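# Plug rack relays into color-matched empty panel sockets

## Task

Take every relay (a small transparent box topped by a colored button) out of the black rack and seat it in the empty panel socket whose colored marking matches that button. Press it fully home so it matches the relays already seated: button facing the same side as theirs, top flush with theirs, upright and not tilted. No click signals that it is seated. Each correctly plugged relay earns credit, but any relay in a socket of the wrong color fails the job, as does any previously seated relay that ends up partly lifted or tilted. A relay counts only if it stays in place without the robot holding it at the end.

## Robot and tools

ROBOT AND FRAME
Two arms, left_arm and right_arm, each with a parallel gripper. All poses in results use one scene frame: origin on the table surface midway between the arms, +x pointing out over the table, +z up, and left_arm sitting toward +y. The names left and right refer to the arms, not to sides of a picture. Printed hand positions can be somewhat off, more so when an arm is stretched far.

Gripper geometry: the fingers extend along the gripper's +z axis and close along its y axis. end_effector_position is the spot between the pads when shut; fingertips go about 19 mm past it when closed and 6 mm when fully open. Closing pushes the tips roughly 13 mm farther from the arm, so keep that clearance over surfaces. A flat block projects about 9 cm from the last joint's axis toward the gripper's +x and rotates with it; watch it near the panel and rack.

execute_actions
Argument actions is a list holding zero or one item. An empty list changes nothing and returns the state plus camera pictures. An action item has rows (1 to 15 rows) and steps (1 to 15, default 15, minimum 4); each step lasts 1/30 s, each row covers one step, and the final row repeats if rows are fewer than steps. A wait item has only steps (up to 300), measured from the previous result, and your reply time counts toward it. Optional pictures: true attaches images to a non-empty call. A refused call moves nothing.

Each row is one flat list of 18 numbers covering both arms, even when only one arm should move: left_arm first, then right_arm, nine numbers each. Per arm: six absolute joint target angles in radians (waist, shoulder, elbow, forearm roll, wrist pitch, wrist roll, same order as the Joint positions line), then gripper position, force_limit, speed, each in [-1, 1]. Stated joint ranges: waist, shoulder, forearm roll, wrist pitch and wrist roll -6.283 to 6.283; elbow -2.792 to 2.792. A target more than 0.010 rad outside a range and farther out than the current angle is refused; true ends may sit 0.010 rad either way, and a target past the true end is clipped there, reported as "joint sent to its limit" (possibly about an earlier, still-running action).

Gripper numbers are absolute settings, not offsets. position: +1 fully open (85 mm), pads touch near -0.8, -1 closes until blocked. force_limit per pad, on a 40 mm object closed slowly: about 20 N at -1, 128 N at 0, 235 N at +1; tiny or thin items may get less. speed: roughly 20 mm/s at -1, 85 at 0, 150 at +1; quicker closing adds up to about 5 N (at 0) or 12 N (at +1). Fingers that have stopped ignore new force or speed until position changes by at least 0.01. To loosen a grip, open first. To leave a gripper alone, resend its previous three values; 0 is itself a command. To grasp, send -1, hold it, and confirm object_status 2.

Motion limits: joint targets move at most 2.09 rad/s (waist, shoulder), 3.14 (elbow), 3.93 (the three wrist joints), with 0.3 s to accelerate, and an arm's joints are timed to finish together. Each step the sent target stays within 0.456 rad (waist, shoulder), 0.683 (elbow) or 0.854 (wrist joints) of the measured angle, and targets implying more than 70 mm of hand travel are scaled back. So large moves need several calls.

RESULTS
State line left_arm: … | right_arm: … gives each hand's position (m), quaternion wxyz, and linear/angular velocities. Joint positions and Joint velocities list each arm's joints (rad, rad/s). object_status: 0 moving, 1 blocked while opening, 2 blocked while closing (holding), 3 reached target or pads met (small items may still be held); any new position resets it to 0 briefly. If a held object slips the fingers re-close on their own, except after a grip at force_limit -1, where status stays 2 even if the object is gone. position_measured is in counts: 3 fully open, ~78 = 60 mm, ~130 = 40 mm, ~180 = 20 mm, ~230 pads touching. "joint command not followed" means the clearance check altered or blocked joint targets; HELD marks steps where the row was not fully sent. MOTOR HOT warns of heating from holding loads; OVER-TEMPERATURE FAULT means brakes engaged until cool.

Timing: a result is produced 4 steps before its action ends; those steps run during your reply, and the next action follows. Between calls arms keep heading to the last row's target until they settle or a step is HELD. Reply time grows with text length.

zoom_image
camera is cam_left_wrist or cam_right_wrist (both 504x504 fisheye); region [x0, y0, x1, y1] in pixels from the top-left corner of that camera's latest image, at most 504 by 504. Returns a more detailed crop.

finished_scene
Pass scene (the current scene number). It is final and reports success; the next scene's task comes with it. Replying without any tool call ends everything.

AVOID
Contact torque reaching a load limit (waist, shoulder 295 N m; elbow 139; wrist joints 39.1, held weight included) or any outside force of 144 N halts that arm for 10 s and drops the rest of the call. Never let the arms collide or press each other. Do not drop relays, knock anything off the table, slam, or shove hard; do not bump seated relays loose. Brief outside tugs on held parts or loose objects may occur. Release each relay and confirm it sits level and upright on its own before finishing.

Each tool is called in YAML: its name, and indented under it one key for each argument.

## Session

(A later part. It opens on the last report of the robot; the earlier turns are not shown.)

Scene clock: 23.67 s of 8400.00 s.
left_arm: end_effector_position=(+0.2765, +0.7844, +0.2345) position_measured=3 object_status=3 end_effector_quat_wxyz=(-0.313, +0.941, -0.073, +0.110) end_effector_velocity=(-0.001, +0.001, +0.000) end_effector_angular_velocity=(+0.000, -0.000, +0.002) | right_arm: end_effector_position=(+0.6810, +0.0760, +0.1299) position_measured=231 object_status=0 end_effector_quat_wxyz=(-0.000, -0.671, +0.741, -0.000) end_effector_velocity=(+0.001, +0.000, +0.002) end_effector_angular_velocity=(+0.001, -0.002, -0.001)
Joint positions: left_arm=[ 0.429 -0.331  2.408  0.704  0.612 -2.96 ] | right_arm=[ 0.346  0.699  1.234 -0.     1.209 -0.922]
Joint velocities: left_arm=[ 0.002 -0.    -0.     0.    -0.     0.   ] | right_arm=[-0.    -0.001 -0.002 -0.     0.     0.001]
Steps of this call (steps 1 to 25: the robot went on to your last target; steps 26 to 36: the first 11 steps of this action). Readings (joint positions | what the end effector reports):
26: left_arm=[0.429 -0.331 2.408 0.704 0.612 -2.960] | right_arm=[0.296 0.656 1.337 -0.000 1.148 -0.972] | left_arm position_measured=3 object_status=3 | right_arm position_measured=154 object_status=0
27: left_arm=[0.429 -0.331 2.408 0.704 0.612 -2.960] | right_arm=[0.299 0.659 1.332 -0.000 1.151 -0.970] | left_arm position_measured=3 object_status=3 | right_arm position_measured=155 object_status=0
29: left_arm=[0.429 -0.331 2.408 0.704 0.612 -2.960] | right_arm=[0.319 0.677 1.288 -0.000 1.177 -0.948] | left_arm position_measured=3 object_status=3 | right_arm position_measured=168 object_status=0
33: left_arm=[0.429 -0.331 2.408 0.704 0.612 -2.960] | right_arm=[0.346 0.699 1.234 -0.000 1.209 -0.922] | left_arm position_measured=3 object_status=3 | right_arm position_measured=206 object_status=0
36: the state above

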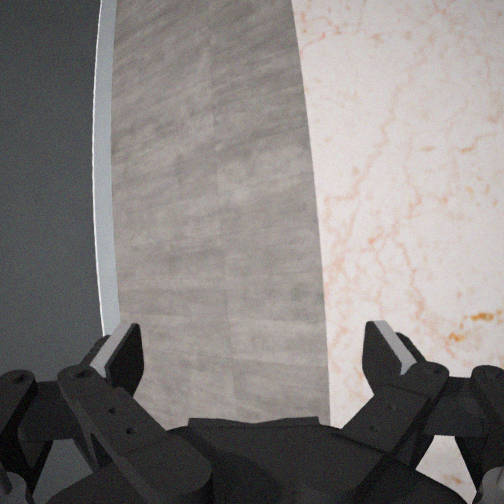

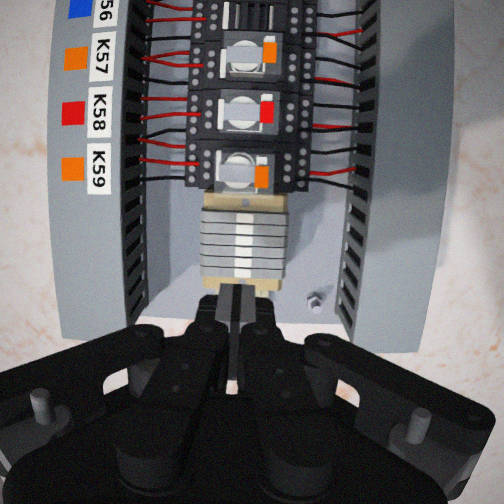

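execute_actions:
  actions:
    - {"rows":[[0.429,-0.331,2.408,0.704,0.612,-2.96,1,0,0,0.2961,0.6563,1.3376,0,1.1477,-0.9717,-1,-0.5,0.5],[0.429,-0.331,2.408,0.704,0.612,-2.96,1,0,0,0.2961,0.6563,1.3376,0,1.1477,-0.9717,-1,-0.5,0.5],[0.429,-0.331,2.408,0.704,0.612,-2.96,1,0,0,0.2961,0.6563,1.3376,0,1.1477,-0.9717,-1,-0.5,0.5],[0.429,-0.331,2.408,0.704,0.612,-2.96,1,0,0,0.2961,0.6563,1.3376,0,1.1477,-0.9717,-1,-0.5,0.5],[0.429,-0.331,2.408,0.704,0.612,-2.96,1,0,0,0.2961,0.6563,1.3376,0,1.1477,-0.9717,-1,-0.5,0.5],[0.429,-0.331,2.408,0.704,0.612,-2.96,1,0,0,0.2961,0.6563,1.3376,0,1.1477,-0.9717,-1,-0.5,0.5],[0.429,-0.331,2.408,0.704,0.612,-2.96,1,0,0,0.2961,0.6563,1.3376,0,1.1477,-0.9717,-1,-0.5,0.5],[0.429,-0.331,2.408,0.704,0.612,-2.96,1,0,0,0.2961,0.6563,1.3376,0,1.1477,-0.9717,-1,-0.5,0.5],[0.429,-0.331,2.408,0.704,0.612,-2.96,1,0,0,0.2961,0.6702,1.3522,0,1.1192,-0.9717,-1,-0.5,0.5]],"steps":15}
  pictures: true

Scene clock: 24.50 s of 8400.00 s.
left_arm: end_effector_position=(+0.2765, +0.7844, +0.2345) position_measured=3 object_status=3 end_effector_quat_wxyz=(-0.313, +0.941, -0.073, +0.110) end_effector_velocity=(+0.000, -0.001, -0.001) end_effector_angular_velocity=(-0.000, +0.001, -0.002) | right_arm: end_effector_position=(+0.6761, +0.0214, +0.1015) position_measured=231 object_status=3 end_effector_quat_wxyz=(+0.001, -0.671, +0.741, -0.000) end_effector_velocity=(-0.032, -0.019, -0.302) end_effector_angular_velocity=(-0.052, +0.093, +0.000)
Joint positions: left_arm=[ 0.429 -0.331  2.408  0.704  0.612 -2.96 ] | right_arm=[ 0.296  0.666  1.348  0.     1.126 -0.972]
Joint velocities: left_arm=[-0.002  0.     0.001  0.     0.    -0.   ] | right_arm=[-0.001  0.206  0.235 -0.001 -0.335 -0.001]
Steps of this call (steps 1 to 4: the last 4 steps of your previous action; steps 5 to 14: the robot went on to your last target; steps 15 to 25: the first 11 steps of this action). Readings (joint positions | what the end effector reports):
15: left_arm=[0.429 -0.331 2.408 0.704 0.612 -2.960] | right_arm=[0.346 0.699 1.234 0.000 1.209 -0.922] | left_arm position_measured=3 object_status=3 | right_arm position_measured=231 object_status=3
16: left_arm=[0.429 -0.331 2.408 0.704 0.612 -2.960] | right_arm=[0.343 0.697 1.239 0.000 1.206 -0.924] | left_arm position_measured=3 object_status=3 | right_arm position_measured=231 object_status=3
18: left_arm=[0.429 -0.331 2.408 0.704 0.612 -2.960] | right_arm=[0.322 0.679 1.283 0.000 1.180 -0.945] | left_arm position_measured=3 object_status=3 | right_arm position_measured=231 object_status=3
22: left_arm=[0.429 -0.331 2.408 0.704 0.612 -2.960] | right_arm=[0.296 0.656 1.337 0.000 1.148 -0.971] | left_arm position_measured=3 object_status=3 | right_arm position_measured=231 object_status=3
25: the state above

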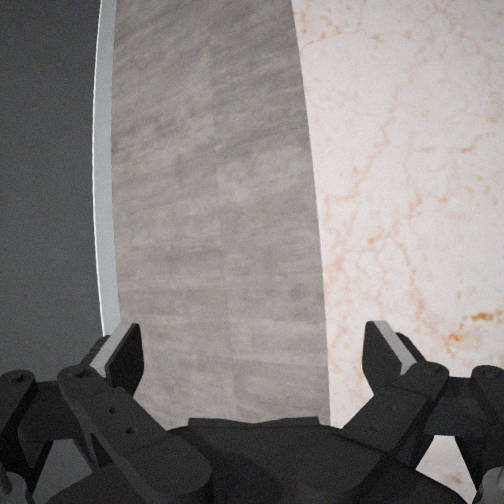

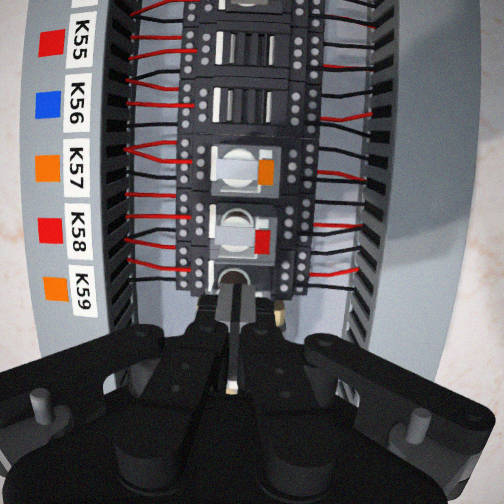

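execute_actions:
  actions:
    - {"rows":[[0.429,-0.331,2.408,0.704,0.612,-2.96,1,0,0,0.2961,0.6709,1.3529,0,1.1178,-0.9717,-1,-0.5,0.5],[0.429,-0.331,2.408,0.704,0.612,-2.96,1,0,0,0.2961,0.6717,1.3536,0,1.1163,-0.9717,-1,-0.5,0.5],[0.429,-0.331,2.408,0.704,0.612,-2.96,1,0,0,0.2961,0.6717,1.3536,0,1.1163,-0.9717,-1,-0.5,0.5],[0.429,-0.331,2.408,0.704,0.612,-2.96,1,0,0,0.2961,0.6724,1.3544,0,1.1148,-0.9717,-1,-0.5,0.5],[0.429,-0.331,2.408,0.704,0.612,-2.96,1,0,0,0.2961,0.6724,1.3544,0,1.1148,-0.9717,-1,-0.5,0.5],[0.429,-0.331,2.408,0.704,0.612,-2.96,1,0,0,0.2961,0.6732,1.3552,0,1.1132,-0.9717,-1,-0.5,0.5],[0.429,-0.331,2.408,0.704,0.612,-2.96,1,0,0,0.2961,0.6732,1.3552,0,1.1132,-0.9717,-1,-0.5,0.5],[0.429,-0.331,2.408,0.704,0.612,-2.96,1,0,0,0.2961,0.6739,1.3561,0,1.1116,-0.9717,-1,-0.5,0.5],[0.429,-0.331,2.408,0.704,0.612,-2.96,1,0,0,0.2961,0.6739,1.3561,0,1.1116,-0.9717,-1,-0.5,0.5],[0.429,-0.331,2.408,0.704,0.612,-2.96,1,0,0,0.2961,0.6747,1.3568,0,1.1102,-0.9717,-1,-0.5,0.5],[0.429,-0.331,2.408,0.704,0.612,-2.96,1,0,0,0.2961,0.6747,1.3568,0,1.1102,-0.9717,-1,-0.5,0.5],[0.429,-0.331,2.408,0.704,0.612,-2.96,1,0,0,0.2961,0.6754,1.3575,0,1.1088,-0.9717,-1,-0.5,0.5]],"steps":15}

execute_actions:
  actions:
    - {"steps":8}
  pictures: true

Scene clock: 25.27 s of 8400.00 s.
left_arm: end_effector_position=(+0.2765, +0.7844, +0.2345) position_measured=3 object_status=3 end_effector_quat_wxyz=(-0.313, +0.941, -0.073, +0.110) end_effector_velocity=(-0.000, +0.000, -0.000) end_effector_angular_velocity=(-0.000, +0.000, +0.001) | right_arm: end_effector_position=(+0.6759, +0.0212, +0.0899) position_measured=231 object_status=3 end_effector_quat_wxyz=(+0.000, -0.671, +0.741, -0.000) end_effector_velocity=(+0.000, -0.000, -0.016) end_effector_angular_velocity=(+0.000, -0.001, -0.001)
Joint positions: left_arm=[ 0.429 -0.331  2.408  0.704  0.612 -2.96 ] | right_arm=[ 0.296  0.674  1.356  0.     1.111 -0.972]
Joint velocities: left_arm=[ 0.001 -0.     0.    -0.    -0.    -0.   ] | right_arm=[-0.001  0.011  0.011 -0.    -0.023  0.   ]
Steps of this call (steps 1 to 4: the last 4 steps of your previous action; steps 5 to 12: the robot went on to your last target; steps 13 to 23: the first 11 steps of this action). Readings (joint positions | what the end effector reports):
13: left_arm=[0.429 -0.331 2.408 0.704 0.612 -2.960] | right_arm=[0.296 0.670 1.352 -0.000 1.119 -0.972] | left_arm position_measured=3 object_status=3 | right_arm position_measured=231 object_status=3
14: left_arm=[0.429 -0.331 2.408 0.704 0.612 -2.960] | right_arm=[0.296 0.670 1.353 0.000 1.118 -0.972] | left_arm position_measured=3 object_status=3 | right_arm position_measured=231 object_status=3
16: left_arm=[0.429 -0.331 2.408 0.704 0.612 -2.960] | right_arm=[0.296 0.671 1.354 0.000 1.116 -0.972] | left_arm position_measured=3 object_status=3 | right_arm position_measured=231 object_status=3
20: left_arm=[0.429 -0.331 2.408 0.704 0.612 -2.960] | right_arm=[0.296 0.673 1.355 0.000 1.113 -0.972] | left_arm position_measured=3 object_status=3 | right_arm position_measured=231 object_status=3
23: the state above

Scene clock: 25.53 s of 8400.00 s.
left_arm: end_effector_position=(+0.2765, +0.7844, +0.2345) position_measured=3 object_status=3 end_effector_quat_wxyz=(-0.313, +0.941, -0.073, +0.110) end_effector_velocity=(+0.000, +0.000, +0.000) end_effector_angular_velocity=(+0.000, -0.000, -0.001) | right_arm: end_effector_position=(+0.6757, +0.0211, +0.0881) position_measured=231 object_status=3 end_effector_quat_wxyz=(-0.000, -0.671, +0.741, +0.000) end_effector_velocity=(-0.000, +0.000, -0.001) end_effector_angular_velocity=(-0.000, +0.001, -0.000)
Joint positions: left_arm=[ 0.429 -0.331  2.408  0.704  0.612 -2.96 ] | right_arm=[ 0.296  0.675  1.358  0.     1.109 -0.972]
Joint velocities: left_arm=[-0.    -0.    -0.001  0.     0.     0.   ] | right_arm=[-0.     0.001 -0.     0.    -0.    -0.   ]
Kept back: nothing.
Steps of this call (steps 1 to 4: the last 4 steps of your previous action; steps 5 to 8: the robot went on to your last target). Readings (joint positions | what the end effector reports):
1: left_arm=[0.429 -0.331 2.408 0.704 0.612 -2.960] | right_arm=[0.296 0.674 1.357 0.000 1.110 -0.972] | left_arm position_measured=3 object_status=3 | right_arm position_measured=231 object_status=3
2: left_arm=[0.429 -0.331 2.408 0.704 0.612 -2.960] | right_arm=[0.296 0.675 1.357 0.000 1.109 -0.972] | left_arm position_measured=3 object_status=3 | right_arm position_measured=231 object_status=3
4: left_arm=[0.429 -0.331 2.408 0.704 0.612 -2.960] | right_arm=[0.296 0.675 1.358 0.000 1.109 -0.972] | left_arm position_measured=3 object_status=3 | right_arm position_measured=231 object_status=3
8: the state above

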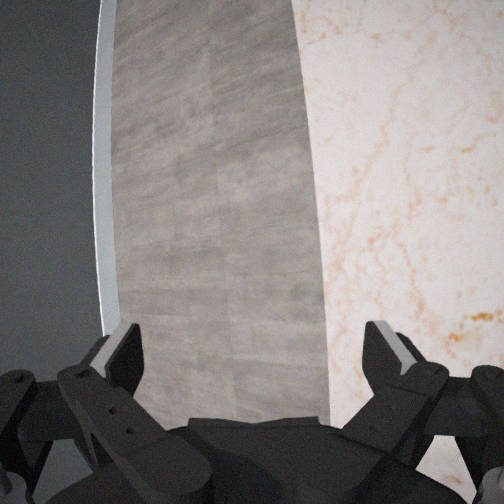

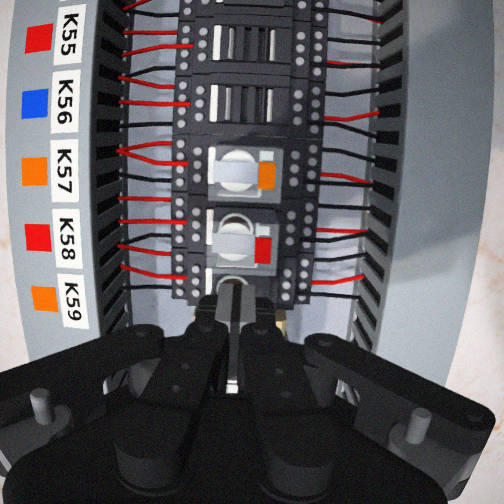

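execute_actions:
  actions:
    - {"rows":[[0.429,-0.331,2.408,0.704,0.612,-2.96,1,0,0,0.2961,0.6563,1.3376,0,1.1477,-0.9717,0.2,-0.5,1]],"steps":15}
  pictures: true

zoom_image:
  camera: "cam_right_wrist"
  region: [140,100,360,400]

Scene clock: 26.07 s of 8400.00 s.
left_arm: end_effector_position=(+0.2765, +0.7844, +0.2345) position_measured=3 object_status=3 end_effector_quat_wxyz=(-0.313, +0.941, -0.073, +0.110) end_effector_velocity=(+0.000, -0.000, +0.000) end_effector_angular_velocity=(+0.000, -0.002, -0.000) | right_arm: end_effector_position=(+0.6758, +0.0211, +0.1148) position_measured=125 object_status=0 end_effector_quat_wxyz=(-0.000, -0.671, +0.741, +0.000) end_effector_velocity=(+0.001, +0.001, +0.001) end_effector_angular_velocity=(+0.001, -0.001, +0.001)
Joint positions: left_arm=[ 0.429 -0.331  2.408  0.704  0.612 -2.96 ] | right_arm=[ 0.296  0.656  1.338  0.     1.148 -0.972]
Joint velocities: left_arm=[-0.    -0.001 -0.     0.    -0.001 -0.   ] | right_arm=[ 0.001  0.    -0.003  0.     0.001 -0.   ]
Steps of this call (steps 1 to 5: the robot went on to your last target; steps 6 to 16: the first 11 steps of this action). Readings (joint positions | what the end effector reports):
6: left_arm=[0.429 -0.331 2.408 0.704 0.612 -2.960] | right_arm=[0.296 0.675 1.357 0.000 1.109 -0.972] | left_arm position_measured=3 object_status=3 | right_arm position_measured=231 object_status=0
7: left_arm=[0.429 -0.331 2.408 0.704 0.612 -2.960] | right_arm=[0.296 0.673 1.355 -0.000 1.115 -0.972] | left_arm position_measured=3 object_status=3 | right_arm position_measured=231 object_status=0
9: left_arm=[0.429 -0.331 2.408 0.704 0.612 -2.960] | right_arm=[0.296 0.658 1.338 0.000 1.144 -0.972] | left_arm position_measured=3 object_status=3 | right_arm position_measured=214 object_status=0
13: left_arm=[0.429 -0.331 2.408 0.704 0.612 -2.960] | right_arm=[0.296 0.656 1.338 0.000 1.147 -0.972] | left_arm position_measured=3 object_status=3 | right_arm position_measured=164 object_status=0
16: the state above

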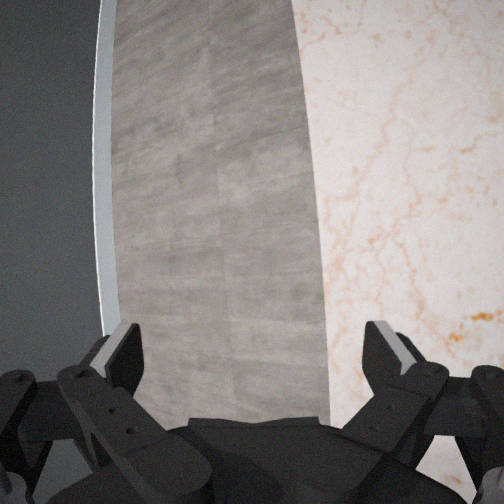

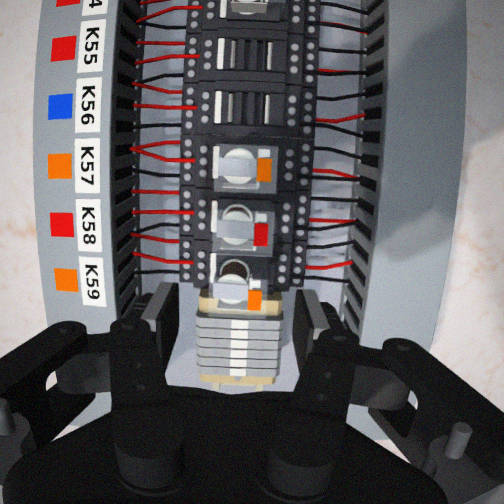

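Region (140, 100, 360, 400) of cam_right_wrist's 504x504 image, scaled by 1.680, with more detail than that image has; it fills the left 370 columns of this view, and the rest is white.

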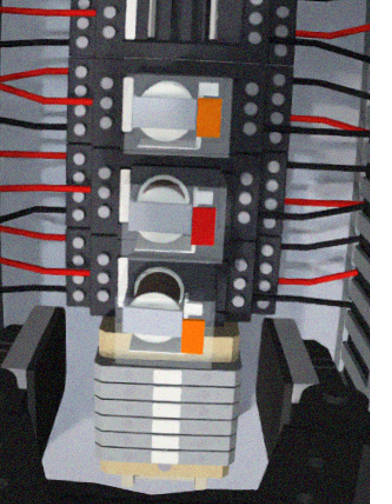

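execute_actions:
  actions:
    - {"rows":[[0.429,-0.331,2.408,0.704,0.612,-2.96,1,0,0,0.2961,0.6563,1.3376,0,1.1477,-0.9717,-1,-0.5,1],[0.429,-0.331,2.408,0.704,0.612,-2.96,1,0,0,0.2961,0.6563,1.3376,0,1.1477,-0.9717,-1,-0.5,1],[0.429,-0.331,2.408,0.704,0.612,-2.96,1,0,0,0.2961,0.6563,1.3376,0,1.1477,-0.9717,-1,-0.5,1],[0.429,-0.331,2.408,0.704,0.612,-2.96,1,0,0,0.2961,0.6563,1.3376,0,1.1477,-0.9717,-1,-0.5,1],[0.429,-0.331,2.408,0.704,0.612,-2.96,1,0,0,0.2961,0.6563,1.3376,0,1.1477,-0.9717,-1,-0.5,1],[0.429,-0.331,2.408,0.704,0.612,-2.96,1,0,0,0.2961,0.6563,1.3376,0,1.1477,-0.9717,-1,-0.5,1],[0.429,-0.331,2.408,0.704,0.612,-2.96,1,0,0,0.2961,0.6563,1.3376,0,1.1477,-0.9717,-1,-0.5,1],[0.429,-0.331,2.408,0.704,0.612,-2.96,1,0,0,0.2961,0.6702,1.3522,0,1.1192,-0.9717,-1,-0.5,1]],"steps":15}

execute_actions:
  actions:
    - {"rows":[[0.429,-0.331,2.408,0.704,0.612,-2.96,1,0,0,0.2961,0.6717,1.3536,0,1.1163,-0.9717,-1,-0.5,1],[0.429,-0.331,2.408,0.704,0.612,-2.96,1,0,0,0.2961,0.6724,1.3544,0,1.1148,-0.9717,-1,-0.5,1],[0.429,-0.331,2.408,0.704,0.612,-2.96,1,0,0,0.2961,0.6732,1.3552,0,1.1132,-0.9717,-1,-0.5,1],[0.429,-0.331,2.408,0.704,0.612,-2.96,1,0,0,0.2961,0.6739,1.3561,0,1.1116,-0.9717,-1,-0.5,1],[0.429,-0.331,2.408,0.704,0.612,-2.96,1,0,0,0.2961,0.6747,1.3568,0,1.1102,-0.9717,-1,-0.5,1],[0.429,-0.331,2.408,0.704,0.612,-2.96,1,0,0,0.2961,0.6754,1.3575,0,1.1088,-0.9717,-1,-0.5,1],[0.429,-0.331,2.408,0.704,0.612,-2.96,1,0,0,0.2961,0.6762,1.3582,0,1.1073,-0.9717,-1,-0.5,1],[0.429,-0.331,2.408,0.704,0.612,-2.96,1,0,0,0.2961,0.6762,1.3582,0,1.1073,-0.9717,-1,-0.5,1],[0.429,-0.331,2.408,0.704,0.612,-2.96,1,0,0,0.2961,0.6769,1.3588,0,1.1059,-0.9717,-1,-0.5,1],[0.429,-0.331,2.408,0.704,0.612,-2.96,1,0,0,0.2961,0.6769,1.3588,0,1.1059,-0.9717,-1,-0.5,1],[0.429,-0.331,2.408,0.704,0.612,-2.96,1,0,0,0.2961,0.6777,1.3595,0,1.1044,-0.9717,-1,-0.5,1]],"steps":15}

execute_actions:
  actions:
    - {"steps":10}
  pictures: true

Scene clock: 27.00 s of 8400.00 s.
left_arm: end_effector_position=(+0.2765, +0.7844, +0.2345) position_measured=3 object_status=3 end_effector_quat_wxyz=(-0.313, +0.941, -0.073, +0.110) end_effector_velocity=(+0.000, -0.000, -0.000) end_effector_angular_velocity=(-0.000, +0.001, -0.001) | right_arm: end_effector_position=(+0.6751, +0.0207, +0.0949) position_measured=210 object_status=0 end_effector_quat_wxyz=(-0.001, -0.671, +0.741, +0.000) end_effector_velocity=(-0.009, -0.006, -0.080) end_effector_angular_velocity=(-0.025, +0.044, +0.000)
Joint positions: left_arm=[ 0.429 -0.331  2.408  0.704  0.612 -2.96 ] | right_arm=[ 0.296  0.67   1.353 -0.     1.121 -0.972]
Joint velocities: left_arm=[-0.001  0.     0.    -0.     0.     0.   ] | right_arm=[-0.     0.064  0.046 -0.001 -0.06   0.   ]
Steps of this call (steps 1 to 4: the last 4 steps of your previous action; steps 5 to 15: the robot went on to your last target; steps 16 to 17: nothing new was sent; steps 18 to 28: the first 11 steps of this action). Readings (joint positions | what the end effector reports):
18: left_arm=[0.429 -0.331 2.408 0.704 0.612 -2.960] | right_arm=[0.296 0.656 1.338 -0.000 1.148 -0.972] | left_arm position_measured=3 object_status=3 | right_arm position_measured=104 object_status=0
19: left_arm=[0.429 -0.331 2.408 0.704 0.612 -2.960] | right_arm=[0.296 0.656 1.338 -0.000 1.148 -0.972] | left_arm position_measured=3 object_status=3 | right_arm position_measured=105 object_status=0
21: left_arm=[0.429 -0.331 2.408 0.704 0.612 -2.960] | right_arm=[0.296 0.656 1.338 -0.000 1.148 -0.972] | left_arm position_measured=3 object_status=3 | right_arm position_measured=121 object_status=0
25: left_arm=[0.429 -0.331 2.408 0.704 0.612 -2.960] | right_arm=[0.296 0.656 1.338 -0.000 1.148 -0.972] | left_arm position_measured=3 object_status=3 | right_arm position_measured=171 object_status=0
28: the state above

Scene clock: 27.50 s of 8400.00 s.
left_arm: end_effector_position=(+0.2765, +0.7844, +0.2345) position_measured=3 object_status=3 end_effector_quat_wxyz=(-0.313, +0.941, -0.073, +0.110) end_effector_velocity=(-0.000, -0.000, -0.000) end_effector_angular_velocity=(-0.000, +0.000, +0.001) | right_arm: end_effector_position=(+0.6759, +0.0212, +0.0865) position_measured=231 object_status=3 end_effector_quat_wxyz=(+0.000, -0.671, +0.741, -0.000) end_effector_velocity=(+0.001, -0.000, -0.009) end_effector_angular_velocity=(+0.002, -0.004, -0.001)
Joint positions: left_arm=[ 0.429 -0.331  2.408  0.704  0.612 -2.96 ] | right_arm=[ 0.296  0.676  1.359  0.     1.106 -0.972]
Joint velocities: left_arm=[-0.    -0.     0.    -0.     0.001 -0.001] | right_arm=[-0.001  0.006  0.007 -0.    -0.018  0.   ]
Steps of this call (steps 1 to 4: the last 4 steps of your previous action; steps 5 to 15: the first 11 steps of this action). Readings (joint positions | what the end effector reports):
5: left_arm=[0.429 -0.331 2.408 0.704 0.612 -2.960] | right_arm=[0.296 0.670 1.352 -0.000 1.119 -0.972] | left_arm position_measured=3 object_status=3 | right_arm position_measured=231 object_status=0
6: left_arm=[0.429 -0.331 2.408 0.704 0.612 -2.960] | right_arm=[0.296 0.671 1.353 0.000 1.117 -0.972] | left_arm position_measured=3 object_status=3 | right_arm position_measured=231 object_status=0
8: left_arm=[0.429 -0.331 2.408 0.704 0.612 -2.960] | right_arm=[0.296 0.673 1.355 0.000 1.114 -0.972] | left_arm position_measured=3 object_status=3 | right_arm position_measured=231 object_status=3
12: left_arm=[0.429 -0.331 2.408 0.704 0.612 -2.960] | right_arm=[0.296 0.675 1.358 0.000 1.108 -0.972] | left_arm position_measured=3 object_status=3 | right_arm position_measured=231 object_status=3
15: the state above

Scene clock: 27.83 s of 8400.00 s.
left_arm: end_effector_position=(+0.2765, +0.7844, +0.2345) position_measured=3 object_status=3 end_effector_quat_wxyz=(-0.313, +0.941, -0.073, +0.110) end_effector_velocity=(-0.001, +0.001, -0.000) end_effector_angular_velocity=(-0.000, -0.000, +0.002) | right_arm: end_effector_position=(+0.6759, +0.0211, +0.0853) position_measured=231 object_status=3 end_effector_quat_wxyz=(+0.000, -0.671, +0.741, -0.000) end_effector_velocity=(+0.000, -0.000, -0.001) end_effector_angular_velocity=(-0.000, +0.000, +0.000)
Joint positions: left_arm=[ 0.429 -0.331  2.408  0.704  0.612 -2.96 ] | right_arm=[ 0.296  0.677  1.359 -0.     1.104 -0.972]
Joint velocities: left_arm=[ 0.002  0.    -0.     0.     0.    -0.001] | right_arm=[-0.     0.001  0.    -0.    -0.    -0.   ]
Kept back: nothing.
Steps of this call (steps 1 to 4: the last 4 steps of your previous action; steps 5 to 10: the robot went on to your last target). Readings (joint positions | what the end effector reports):
1: left_arm=[0.429 -0.331 2.408 0.704 0.612 -2.960] | right_arm=[0.296 0.677 1.359 0.000 1.105 -0.972] | left_arm position_measured=3 object_status=3 | right_arm position_measured=231 object_status=3
2: left_arm=[0.429 -0.331 2.408 0.704 0.612 -2.960] | right_arm=[0.296 0.677 1.359 -0.000 1.105 -0.972] | left_arm position_measured=3 object_status=3 | right_arm position_measured=231 object_status=3
4: left_arm=[0.429 -0.331 2.408 0.704 0.612 -2.960] | right_arm=[0.296 0.677 1.359 -0.000 1.105 -0.972] | left_arm position_measured=3 object_status=3 | right_arm position_measured=231 object_status=3
8: left_arm=[0.429 -0.331 2.408 0.704 0.612 -2.960] | right_arm=[0.296 0.677 1.359 -0.000 1.105 -0.972] | left_arm position_measured=3 object_status=3 | right_arm position_measured=231 object_status=3
10: the state above

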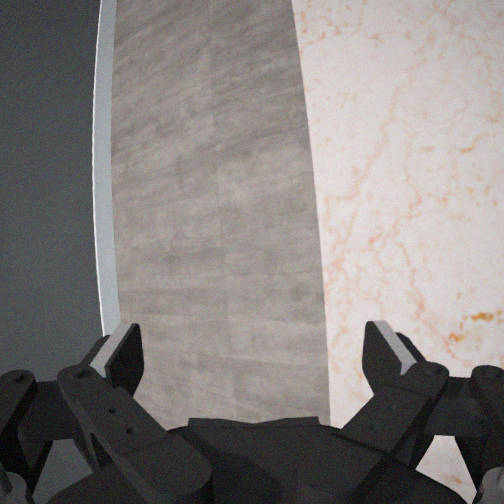

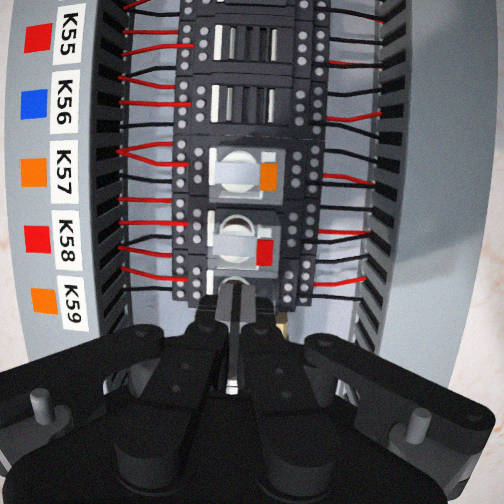

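execute_actions:
  actions: []

Scene clock: 28.37 s of 8400.00 s.
left_arm: end_effector_position=(+0.2765, +0.7844, +0.2345) position_measured=3 object_status=3 end_effector_quat_wxyz=(-0.313, +0.941, -0.073, +0.110) end_effector_velocity=(-0.001, -0.000, -0.001) end_effector_angular_velocity=(-0.000, +0.001, +0.000) | right_arm: end_effector_position=(+0.6758, +0.0211, +0.0850) position_measured=231 object_status=3 end_effector_quat_wxyz=(+0.000, -0.671, +0.741, -0.000) end_effector_velocity=(-0.000, +0.001, -0.001) end_effector_angular_velocity=(-0.000, +0.001, +0.001)
Joint positions: left_arm=[ 0.429 -0.331  2.408  0.704  0.612 -2.96 ] | right_arm=[ 0.296  0.678  1.359 -0.     1.104 -0.972]
Joint velocities: left_arm=[-0.    -0.     0.001  0.     0.001  0.   ] | right_arm=[ 0.001  0.001  0.     0.    -0.    -0.   ]
Kept back: nothing.
Steps of this call (steps 1 to 15: the robot went on to your last target; step 16: nothing new was sent). Readings (joint positions | what the end effector reports):
1: left_arm=[0.429 -0.331 2.408 0.704 0.612 -2.960] | right_arm=[0.296 0.677 1.359 -0.000 1.104 -0.972] | left_arm position_measured=3 object_status=3 | right_arm position_measured=231 object_status=3
2: left_arm=[0.429 -0.331 2.408 0.704 0.612 -2.960] | right_arm=[0.296 0.677 1.359 -0.000 1.104 -0.972] | left_arm position_measured=3 object_status=3 | right_arm position_measured=231 object_status=3
4: left_arm=[0.429 -0.331 2.408 0.704 0.612 -2.960] | right_arm=[0.296 0.677 1.359 -0.000 1.104 -0.972] | left_arm position_measured=3 object_status=3 | right_arm position_measured=231 object_status=3
8: left_arm=[0.429 -0.331 2.408 0.704 0.612 -2.960] | right_arm=[0.296 0.678 1.359 -0.000 1.104 -0.972] | left_arm position_measured=3 object_status=3 | right_arm position_measured=231 object_status=3
16: the state above
All arms were judged still, so your last target was given up. Only a new action makes them travel on or press farther. Fingers that are still opening or closing keep moving.

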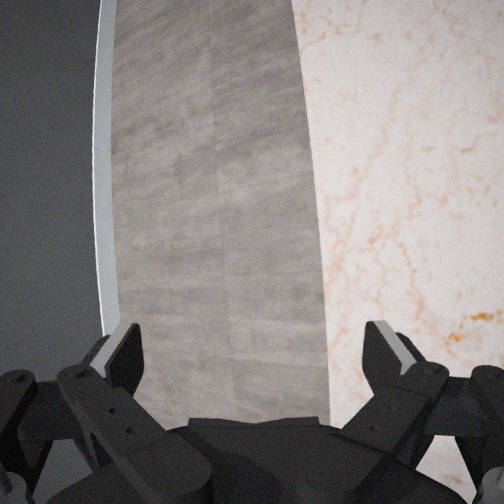

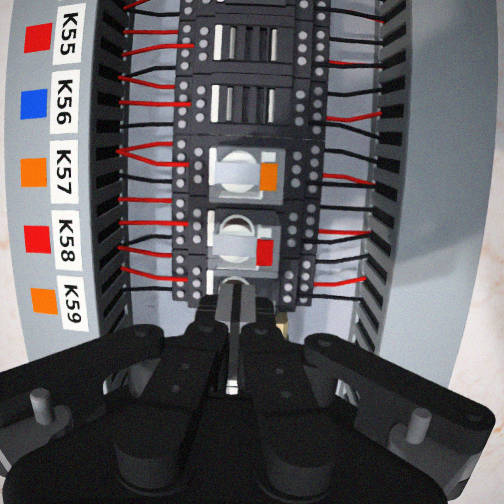

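execute_actions:
  actions:
    - {"rows":[[0.429,-0.331,2.408,0.704,0.612,-2.96,1,0,0,0.2961,0.6563,1.3376,0,1.1477,-0.9717,-1,-0.5,-0.5],[0.429,-0.331,2.408,0.704,0.612,-2.96,1,0,0,0.2961,0.6563,1.3376,0,1.1477,-0.9717,-1,-0.5,-0.5],[0.429,-0.331,2.408,0.704,0.612,-2.96,1,0,0,0.2961,0.6563,1.3376,0,1.1477,-0.9717,-1,-0.5,-0.5],[0.429,-0.331,2.408,0.704,0.612,-2.96,1,0,0,0.2961,0.6563,1.3376,0,1.1477,-0.9717,-1,-0.5,-0.5],[0.429,-0.331,2.408,0.704,0.612,-2.96,1,0,0,0.2961,0.6563,1.3376,0,1.1477,-0.9717,0.2,-0.5,1]],"steps":15}

execute_actions:
  actions:
    - {"steps":15}
  pictures: true

zoom_image:
  camera: "cam_right_wrist"
  region: [140,100,360,400]

Scene clock: 28.97 s of 8400.00 s.
left_arm: end_effector_position=(+0.2765, +0.7844, +0.2345) position_measured=3 object_status=3 end_effector_quat_wxyz=(-0.313, +0.941, -0.073, +0.110) end_effector_velocity=(+0.001, +0.000, +0.001) end_effector_angular_velocity=(+0.001, -0.002, -0.001) | right_arm: end_effector_position=(+0.6757, +0.0212, +0.1143) position_measured=177 object_status=0 end_effector_quat_wxyz=(-0.000, -0.671, +0.741, +0.000) end_effector_velocity=(+0.001, -0.000, +0.005) end_effector_angular_velocity=(+0.002, -0.005, -0.000)
Joint positions: left_arm=[ 0.429 -0.331  2.408  0.704  0.612 -2.96 ] | right_arm=[ 0.296  0.657  1.338  0.     1.148 -0.972]
Joint velocities: left_arm=[ 0.    -0.    -0.001 -0.    -0.002  0.001] | right_arm=[-0.001 -0.005 -0.002 -0.001  0.001 -0.   ]
Steps of this call (steps 1 to 7: nothing new was sent; steps 8 to 18: the first 11 steps of this action). Readings (joint positions | what the end effector reports):
8: left_arm=[0.429 -0.331 2.408 0.704 0.612 -2.960] | right_arm=[0.296 0.678 1.359 -0.000 1.104 -0.972] | left_arm position_measured=3 object_status=3 | right_arm position_measured=231 object_status=3
9: left_arm=[0.429 -0.331 2.408 0.704 0.612 -2.960] | right_arm=[0.296 0.675 1.357 0.000 1.110 -0.972] | left_arm position_measured=3 object_status=3 | right_arm position_measured=231 object_status=3
11: left_arm=[0.429 -0.331 2.408 0.704 0.612 -2.960] | right_arm=[0.296 0.660 1.339 0.001 1.143 -0.972] | left_arm position_measured=3 object_status=3 | right_arm position_measured=231 object_status=3
15: left_arm=[0.429 -0.331 2.408 0.704 0.612 -2.960] | right_arm=[0.296 0.657 1.338 0.000 1.147 -0.972] | left_arm position_measured=3 object_status=3 | right_arm position_measured=214 object_status=0
18: the state above

Scene clock: 29.47 s of 8400.00 s.
left_arm: end_effector_position=(+0.2765, +0.7844, +0.2345) position_measured=3 object_status=3 end_effector_quat_wxyz=(-0.313, +0.941, -0.073, +0.110) end_effector_velocity=(+0.000, +0.000, +0.000) end_effector_angular_velocity=(+0.000, +0.000, -0.001) | right_arm: end_effector_position=(+0.6758, +0.0211, +0.1150) position_measured=104 object_status=0 end_effector_quat_wxyz=(-0.000, -0.671, +0.741, +0.000) end_effector_velocity=(+0.000, -0.000, -0.000) end_effector_angular_velocity=(+0.001, +0.001, -0.001)
Joint positions: left_arm=[ 0.429 -0.331  2.408  0.704  0.612 -2.96 ] | right_arm=[ 0.296  0.656  1.338 -0.     1.148 -0.972]
Joint velocities: left_arm=[-0.    -0.    -0.    -0.    -0.     0.001] | right_arm=[-0.     0.     0.     0.001 -0.     0.   ]
Kept back: nothing.
Steps of this call (steps 1 to 4: the last 4 steps of your previous action; steps 5 to 15: the robot went on to your last target). Readings (joint positions | what the end effector reports):
1: left_arm=[0.429 -0.331 2.408 0.704 0.612 -2.960] | right_arm=[0.296 0.657 1.338 0.000 1.148 -0.972] | left_arm position_measured=3 object_status=3 | right_arm position_measured=164 object_status=0
2: left_arm=[0.429 -0.331 2.408 0.704 0.612 -2.960] | right_arm=[0.296 0.657 1.338 0.000 1.148 -0.972] | left_arm position_measured=3 object_status=3 | right_arm position_measured=151 object_status=0
4: left_arm=[0.429 -0.331 2.408 0.704 0.612 -2.960] | right_arm=[0.296 0.657 1.338 0.000 1.148 -0.972] | left_arm position_measured=3 object_status=3 | right_arm position_measured=125 object_status=0
8: left_arm=[0.429 -0.331 2.408 0.704 0.612 -2.960] | right_arm=[0.296 0.656 1.338 0.000 1.148 -0.972] | left_arm position_measured=3 object_status=3 | right_arm position_measured=105 object_status=0
15: the state above
All arms were judged still, so your last target was given up. Only a new action makes them travel on or press farther. Fingers that are still opening or closing keep moving.

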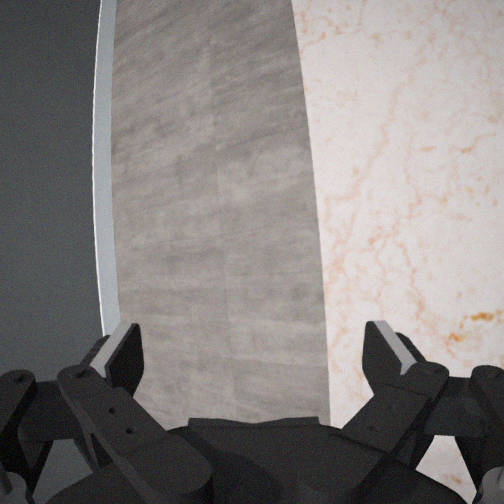

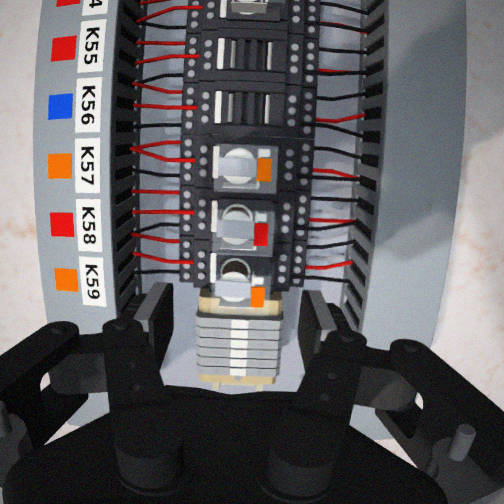

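Region (140, 100, 360, 400) of cam_right_wrist's 504x504 image, scaled by 1.680, with more detail than that image has; it fills the left 370 columns of this view, and the rest is white.

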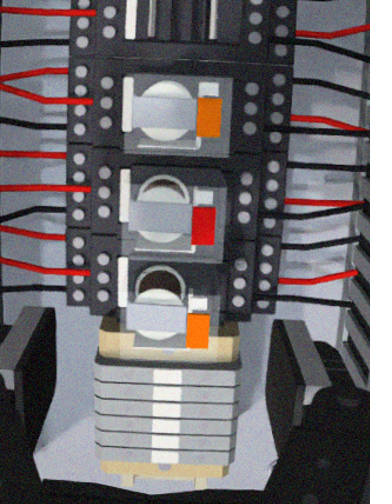

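execute_actions:
  actions:
    - {"rows":[[0.429,-0.331,2.408,0.704,0.612,-2.96,1,0,0,0.2961,0.612,1.283,0,1.246,-0.9717,0.2,-0.5,1],[0.429,-0.331,2.408,0.704,0.612,-2.96,1,0,0,0.2961,0.612,1.283,0,1.246,-0.9717,0.2,-0.5,1],[0.429,-0.331,2.408,0.704,0.612,-2.96,1,0,0,0.2961,0.612,1.283,0,1.246,-0.9717,0.2,-0.5,1],[0.429,-0.331,2.408,0.704,0.612,-2.96,1,0,0,0.2961,0.612,1.283,0,1.246,-0.9717,0.2,-0.5,1],[0.429,-0.331,2.408,0.704,0.612,-2.96,1,0,0,0.2961,0.612,1.283,0,1.246,-0.9717,0.2,-0.5,1],[0.429,-0.331,2.408,0.704,0.612,-2.96,1,0,0,-0.0141,0.5048,1.5618,0,1.0749,-4.5235,0.2,-0.5,1]],"steps":15}

execute_actions:
  actions:
    - {"steps":45}
  pictures: true

Scene clock: 30.33 s of 8400.00 s.
left_arm: end_effector_position=(+0.2765, +0.7844, +0.2345) position_measured=3 object_status=3 end_effector_quat_wxyz=(-0.313, +0.941, -0.073, +0.110) end_effector_velocity=(-0.001, +0.001, +0.000) end_effector_angular_velocity=(+0.000, +0.000, +0.002) | right_arm: end_effector_position=(+0.6847, -0.0333, +0.1738) position_measured=104 object_status=3 end_effector_quat_wxyz=(+0.001, -0.711, +0.704, -0.000) end_effector_velocity=(+0.080, -0.501, -0.105) end_effector_angular_velocity=(-0.019, +0.020, +1.100)
Joint positions: left_arm=[ 0.429 -0.331  2.408  0.704  0.612 -2.96 ] | right_arm=[ 0.236  0.589  1.338  0.     1.212 -1.141]
Joint velocities: left_arm=[ 0.002 -0.    -0.    -0.     0.     0.001] | right_arm=[-0.559 -0.176  0.491 -0.004 -0.29  -1.658]
Steps of this call (steps 1 to 15: nothing new was sent; steps 16 to 26: the first 11 steps of this action). Readings (joint positions | what the end effector reports):
16: left_arm=[0.429 -0.331 2.408 0.704 0.612 -2.960] | right_arm=[0.296 0.656 1.337 -0.000 1.148 -0.972] | left_arm position_measured=3 object_status=3 | right_arm position_measured=104 object_status=3
17: left_arm=[0.429 -0.331 2.408 0.704 0.612 -2.960] | right_arm=[0.296 0.654 1.334 -0.000 1.155 -0.972] | left_arm position_measured=3 object_status=3 | right_arm position_measured=104 object_status=3
19: left_arm=[0.429 -0.331 2.408 0.704 0.612 -2.960] | right_arm=[0.296 0.630 1.305 -0.000 1.207 -0.972] | left_arm position_measured=3 object_status=3 | right_arm position_measured=104 object_status=3
23: left_arm=[0.429 -0.331 2.408 0.704 0.612 -2.960] | right_arm=[0.286 0.607 1.293 0.000 1.240 -1.000] | left_arm position_measured=3 object_status=3 | right_arm position_measured=104 object_status=3
26: the state above

Scene clock: 31.83 s of 8400.00 s.
left_arm: end_effector_position=(+0.2765, +0.7844, +0.2345) position_measured=3 object_status=3 end_effector_quat_wxyz=(-0.313, +0.941, -0.073, +0.110) end_effector_velocity=(+0.001, -0.000, +0.000) end_effector_angular_velocity=(+0.000, +0.000, -0.001) | right_arm: end_effector_position=(+0.6838, -0.2517, +0.1301) position_measured=104 object_status=3 end_effector_quat_wxyz=(+0.000, +0.707, +0.707, +0.000) end_effector_velocity=(+0.000, -0.001, +0.000) end_effector_angular_velocity=(+0.000, -0.000, -0.001)
Joint positions: left_arm=[ 0.429 -0.331  2.408  0.704  0.612 -2.96 ] | right_arm=[-0.014  0.505  1.562 -0.     1.075 -4.523]
Joint velocities: left_arm=[-0.002  0.    -0.001  0.     0.001 -0.   ] | right_arm=[-0.001 -0.     0.     0.     0.    -0.   ]
Kept back: nothing.
Steps of this call (steps 1 to 4: the last 4 steps of your previous action; steps 5 to 45: the robot went on to your last target). Readings (joint positions | what the end effector reports):
1: left_arm=[0.429 -0.331 2.408 0.704 0.612 -2.960] | right_arm=[0.218 0.583 1.354 -0.000 1.202 -1.197] | left_arm position_measured=3 object_status=3 | right_arm position_measured=104 object_status=3
2: left_arm=[0.429 -0.331 2.408 0.704 0.612 -2.960] | right_arm=[0.201 0.577 1.370 -0.000 1.192 -1.256] | left_arm position_measured=3 object_status=3 | right_arm position_measured=104 object_status=3
4: left_arm=[0.429 -0.331 2.408 0.704 0.612 -2.960] | right_arm=[0.167 0.566 1.400 -0.000 1.174 -1.385] | left_arm position_measured=3 object_status=3 | right_arm position_measured=104 object_status=3
8: left_arm=[0.429 -0.331 2.408 0.704 0.612 -2.960] | right_arm=[0.104 0.545 1.456 -0.000 1.139 -1.693] | left_arm position_measured=3 object_status=3 | right_arm position_measured=104 object_status=3
45: the state above

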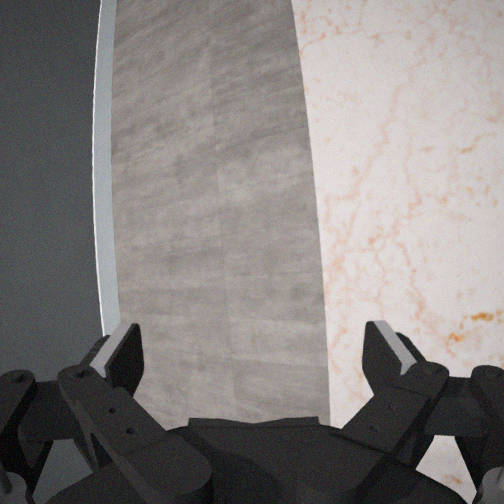

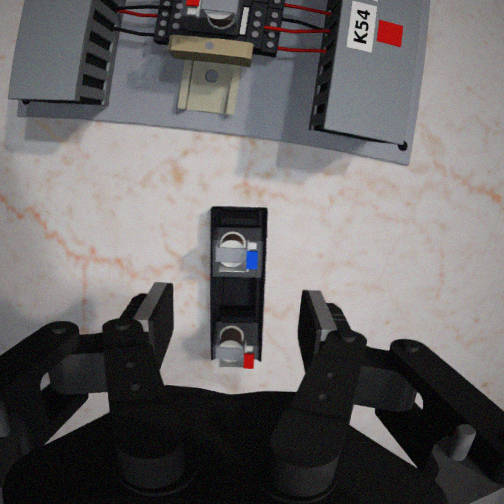

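execute_actions:
  actions:
    - {"rows":[[0.429,-0.331,2.408,0.704,0.612,-2.96,1,0,0,-0.0122,0.5838,1.6288,0,0.929,-4.5216,0.2,-0.5,1]],"steps":15}

execute_actions:
  actions:
    - {"rows":[[0.429,-0.331,2.408,0.704,0.612,-2.96,1,0,0,-0.0122,0.5838,1.6288,0,0.929,-4.5216,-1,-0.5,0]],"steps":15}
  pictures: true

execute_actions:
  actions:
    - {"steps":8}
  pictures: true

Scene clock: 32.77 s of 8400.00 s.
left_arm: end_effector_position=(+0.2765, +0.7844, +0.2345) position_measured=3 object_status=3 end_effector_quat_wxyz=(-0.313, +0.941, -0.073, +0.110) end_effector_velocity=(-0.000, +0.000, +0.000) end_effector_angular_velocity=(-0.000, -0.000, +0.002) | right_arm: end_effector_position=(+0.6816, -0.2506, +0.0359) position_measured=104 object_status=3 end_effector_quat_wxyz=(+0.000, +0.707, +0.707, -0.000) end_effector_velocity=(+0.001, +0.001, +0.004) end_effector_angular_velocity=(+0.001, -0.006, +0.000)
Joint positions: left_arm=[ 0.429 -0.331  2.408  0.704  0.612 -2.96 ] | right_arm=[-0.012  0.584  1.628 -0.     0.929 -4.522]
Joint velocities: left_arm=[ 0.001  0.    -0.     0.     0.001 -0.001] | right_arm=[ 0.001 -0.005 -0.    -0.    -0.001  0.001]
Steps of this call (steps 1 to 15: the robot went on to your last target; steps 16 to 17: nothing new was sent; steps 18 to 28: the first 11 steps of this action). Readings (joint positions | what the end effector reports):
18: left_arm=[0.429 -0.331 2.408 0.704 0.612 -2.960] | right_arm=[-0.014 0.505 1.562 -0.000 1.075 -4.523] | left_arm position_measured=3 object_status=3 | right_arm position_measured=104 object_status=3
19: left_arm=[0.429 -0.331 2.408 0.704 0.612 -2.960] | right_arm=[-0.014 0.508 1.565 0.000 1.068 -4.523] | left_arm position_measured=3 object_status=3 | right_arm position_measured=104 object_status=3
21: left_arm=[0.429 -0.331 2.408 0.704 0.612 -2.960] | right_arm=[-0.013 0.536 1.589 0.000 1.014 -4.523] | left_arm position_measured=3 object_status=3 | right_arm position_measured=104 object_status=3
25: left_arm=[0.429 -0.331 2.408 0.704 0.612 -2.960] | right_arm=[-0.012 0.584 1.629 -0.000 0.930 -4.522] | left_arm position_measured=3 object_status=3 | right_arm position_measured=104 object_status=3
28: the state above

Scene clock: 33.27 s of 8400.00 s.
left_arm: end_effector_position=(+0.2765, +0.7844, +0.2345) position_measured=3 object_status=3 end_effector_quat_wxyz=(-0.313, +0.941, -0.073, +0.110) end_effector_velocity=(-0.000, +0.000, -0.000) end_effector_angular_velocity=(-0.000, -0.000, +0.001) | right_arm: end_effector_position=(+0.6815, -0.2506, +0.0360) position_measured=163 object_status=0 end_effector_quat_wxyz=(+0.000, +0.707, +0.707, +0.000) end_effector_velocity=(-0.000, +0.001, -0.000) end_effector_angular_velocity=(-0.000, -0.000, +0.001)
Joint positions: left_arm=[ 0.429 -0.331  2.408  0.704  0.612 -2.96 ] | right_arm=[-0.012  0.584  1.629  0.     0.929 -4.522]
Joint velocities: left_arm=[ 0.001  0.    -0.     0.    -0.    -0.   ] | right_arm=[ 0.001  0.    -0.    -0.    -0.     0.   ]
Steps of this call (steps 1 to 4: the last 4 steps of your previous action; steps 5 to 15: the first 11 steps of this action). Readings (joint positions | what the end effector reports):
5: left_arm=[0.429 -0.331 2.408 0.704 0.612 -2.960] | right_arm=[-0.012 0.584 1.629 -0.000 0.929 -4.522] | left_arm position_measured=3 object_status=3 | right_arm position_measured=104 object_status=0
6: left_arm=[0.429 -0.331 2.408 0.704 0.612 -2.960] | right_arm=[-0.012 0.584 1.629 -0.000 0.929 -4.522] | left_arm position_measured=3 object_status=3 | right_arm position_measured=104 object_status=0
8: left_arm=[0.429 -0.331 2.408 0.704 0.612 -2.960] | right_arm=[-0.012 0.584 1.629 -0.000 0.929 -4.522] | left_arm position_measured=3 object_status=3 | right_arm position_measured=114 object_status=0
12: left_arm=[0.429 -0.331 2.408 0.704 0.612 -2.960] | right_arm=[-0.012 0.584 1.629 -0.000 0.929 -4.522] | left_arm position_measured=3 object_status=3 | right_arm position_measured=142 object_status=0
15: the state above

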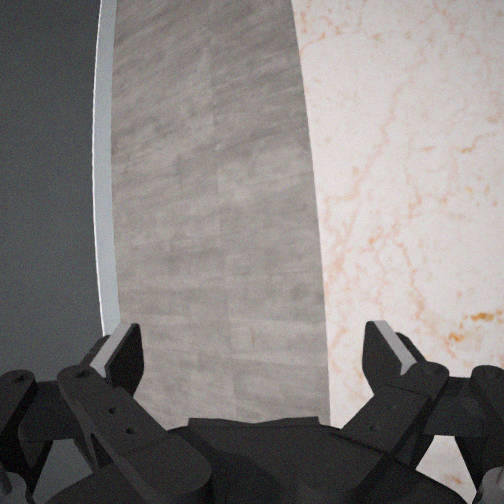

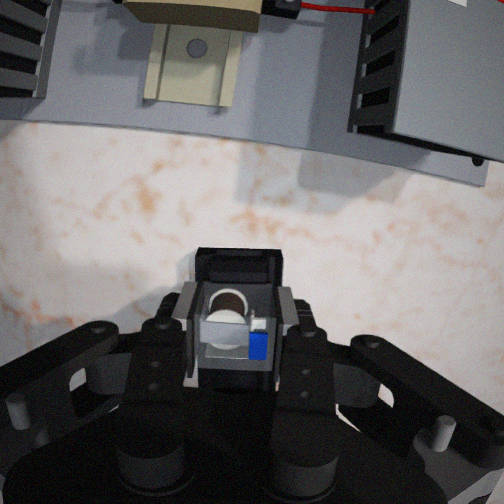

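Scene clock: 33.53 s of 8400.00 s.
left_arm: end_effector_position=(+0.2765, +0.7844, +0.2345) position_measured=3 object_status=3 end_effector_quat_wxyz=(-0.313, +0.941, -0.073, +0.110) end_effector_velocity=(+0.000, -0.000, -0.000) end_effector_angular_velocity=(-0.000, -0.000, -0.001) | right_arm: end_effector_position=(+0.6815, -0.2506, +0.0360) position_measured=163 object_status=2 end_effector_quat_wxyz=(+0.000, +0.707, +0.707, +0.000) end_effector_velocity=(-0.000, -0.000, -0.002) end_effector_angular_velocity=(-0.001, +0.002, -0.000)
Joint positions: left_arm=[ 0.429 -0.331  2.408  0.704  0.612 -2.96 ] | right_arm=[-0.012  0.584  1.629  0.     0.929 -4.522]
Joint velocities: left_arm=[-0.001  0.     0.    -0.    -0.    -0.001] | right_arm=[-0.     0.002 -0.    -0.    -0.    -0.   ]
Kept back: nothing.
Steps of this call (steps 1 to 4: the last 4 steps of your previous action; steps 5 to 8: the robot went on to your last target). Readings (joint positions | what the end effector reports):
1: left_arm=[0.429 -0.331 2.408 0.704 0.612 -2.960] | right_arm=[-0.012 0.584 1.629 0.000 0.929 -4.522] | left_arm position_measured=3 object_status=3 | right_arm position_measured=163 object_status=0
2: left_arm=[0.429 -0.331 2.408 0.704 0.612 -2.960] | right_arm=[-0.012 0.584 1.629 0.000 0.929 -4.522] | left_arm position_measured=3 object_status=3 | right_arm position_measured=163 object_status=0
4: left_arm=[0.429 -0.331 2.408 0.704 0.612 -2.960] | right_arm=[-0.012 0.584 1.629 0.000 0.929 -4.522] | left_arm position_measured=3 object_status=3 | right_arm position_measured=163 object_status=0
8: the state above

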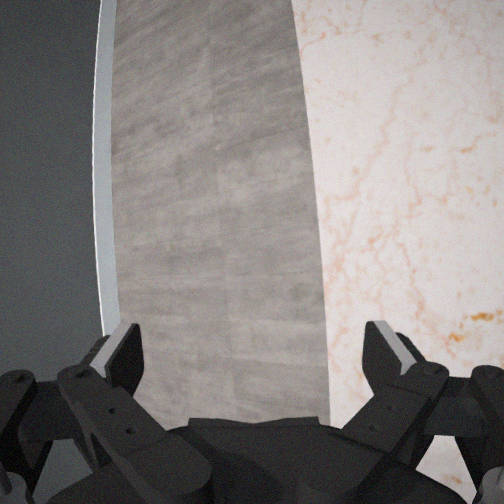

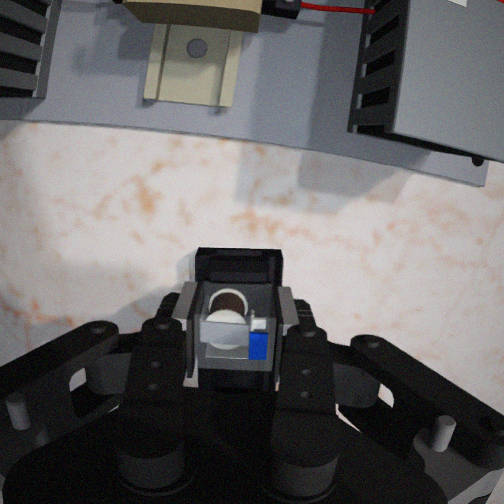

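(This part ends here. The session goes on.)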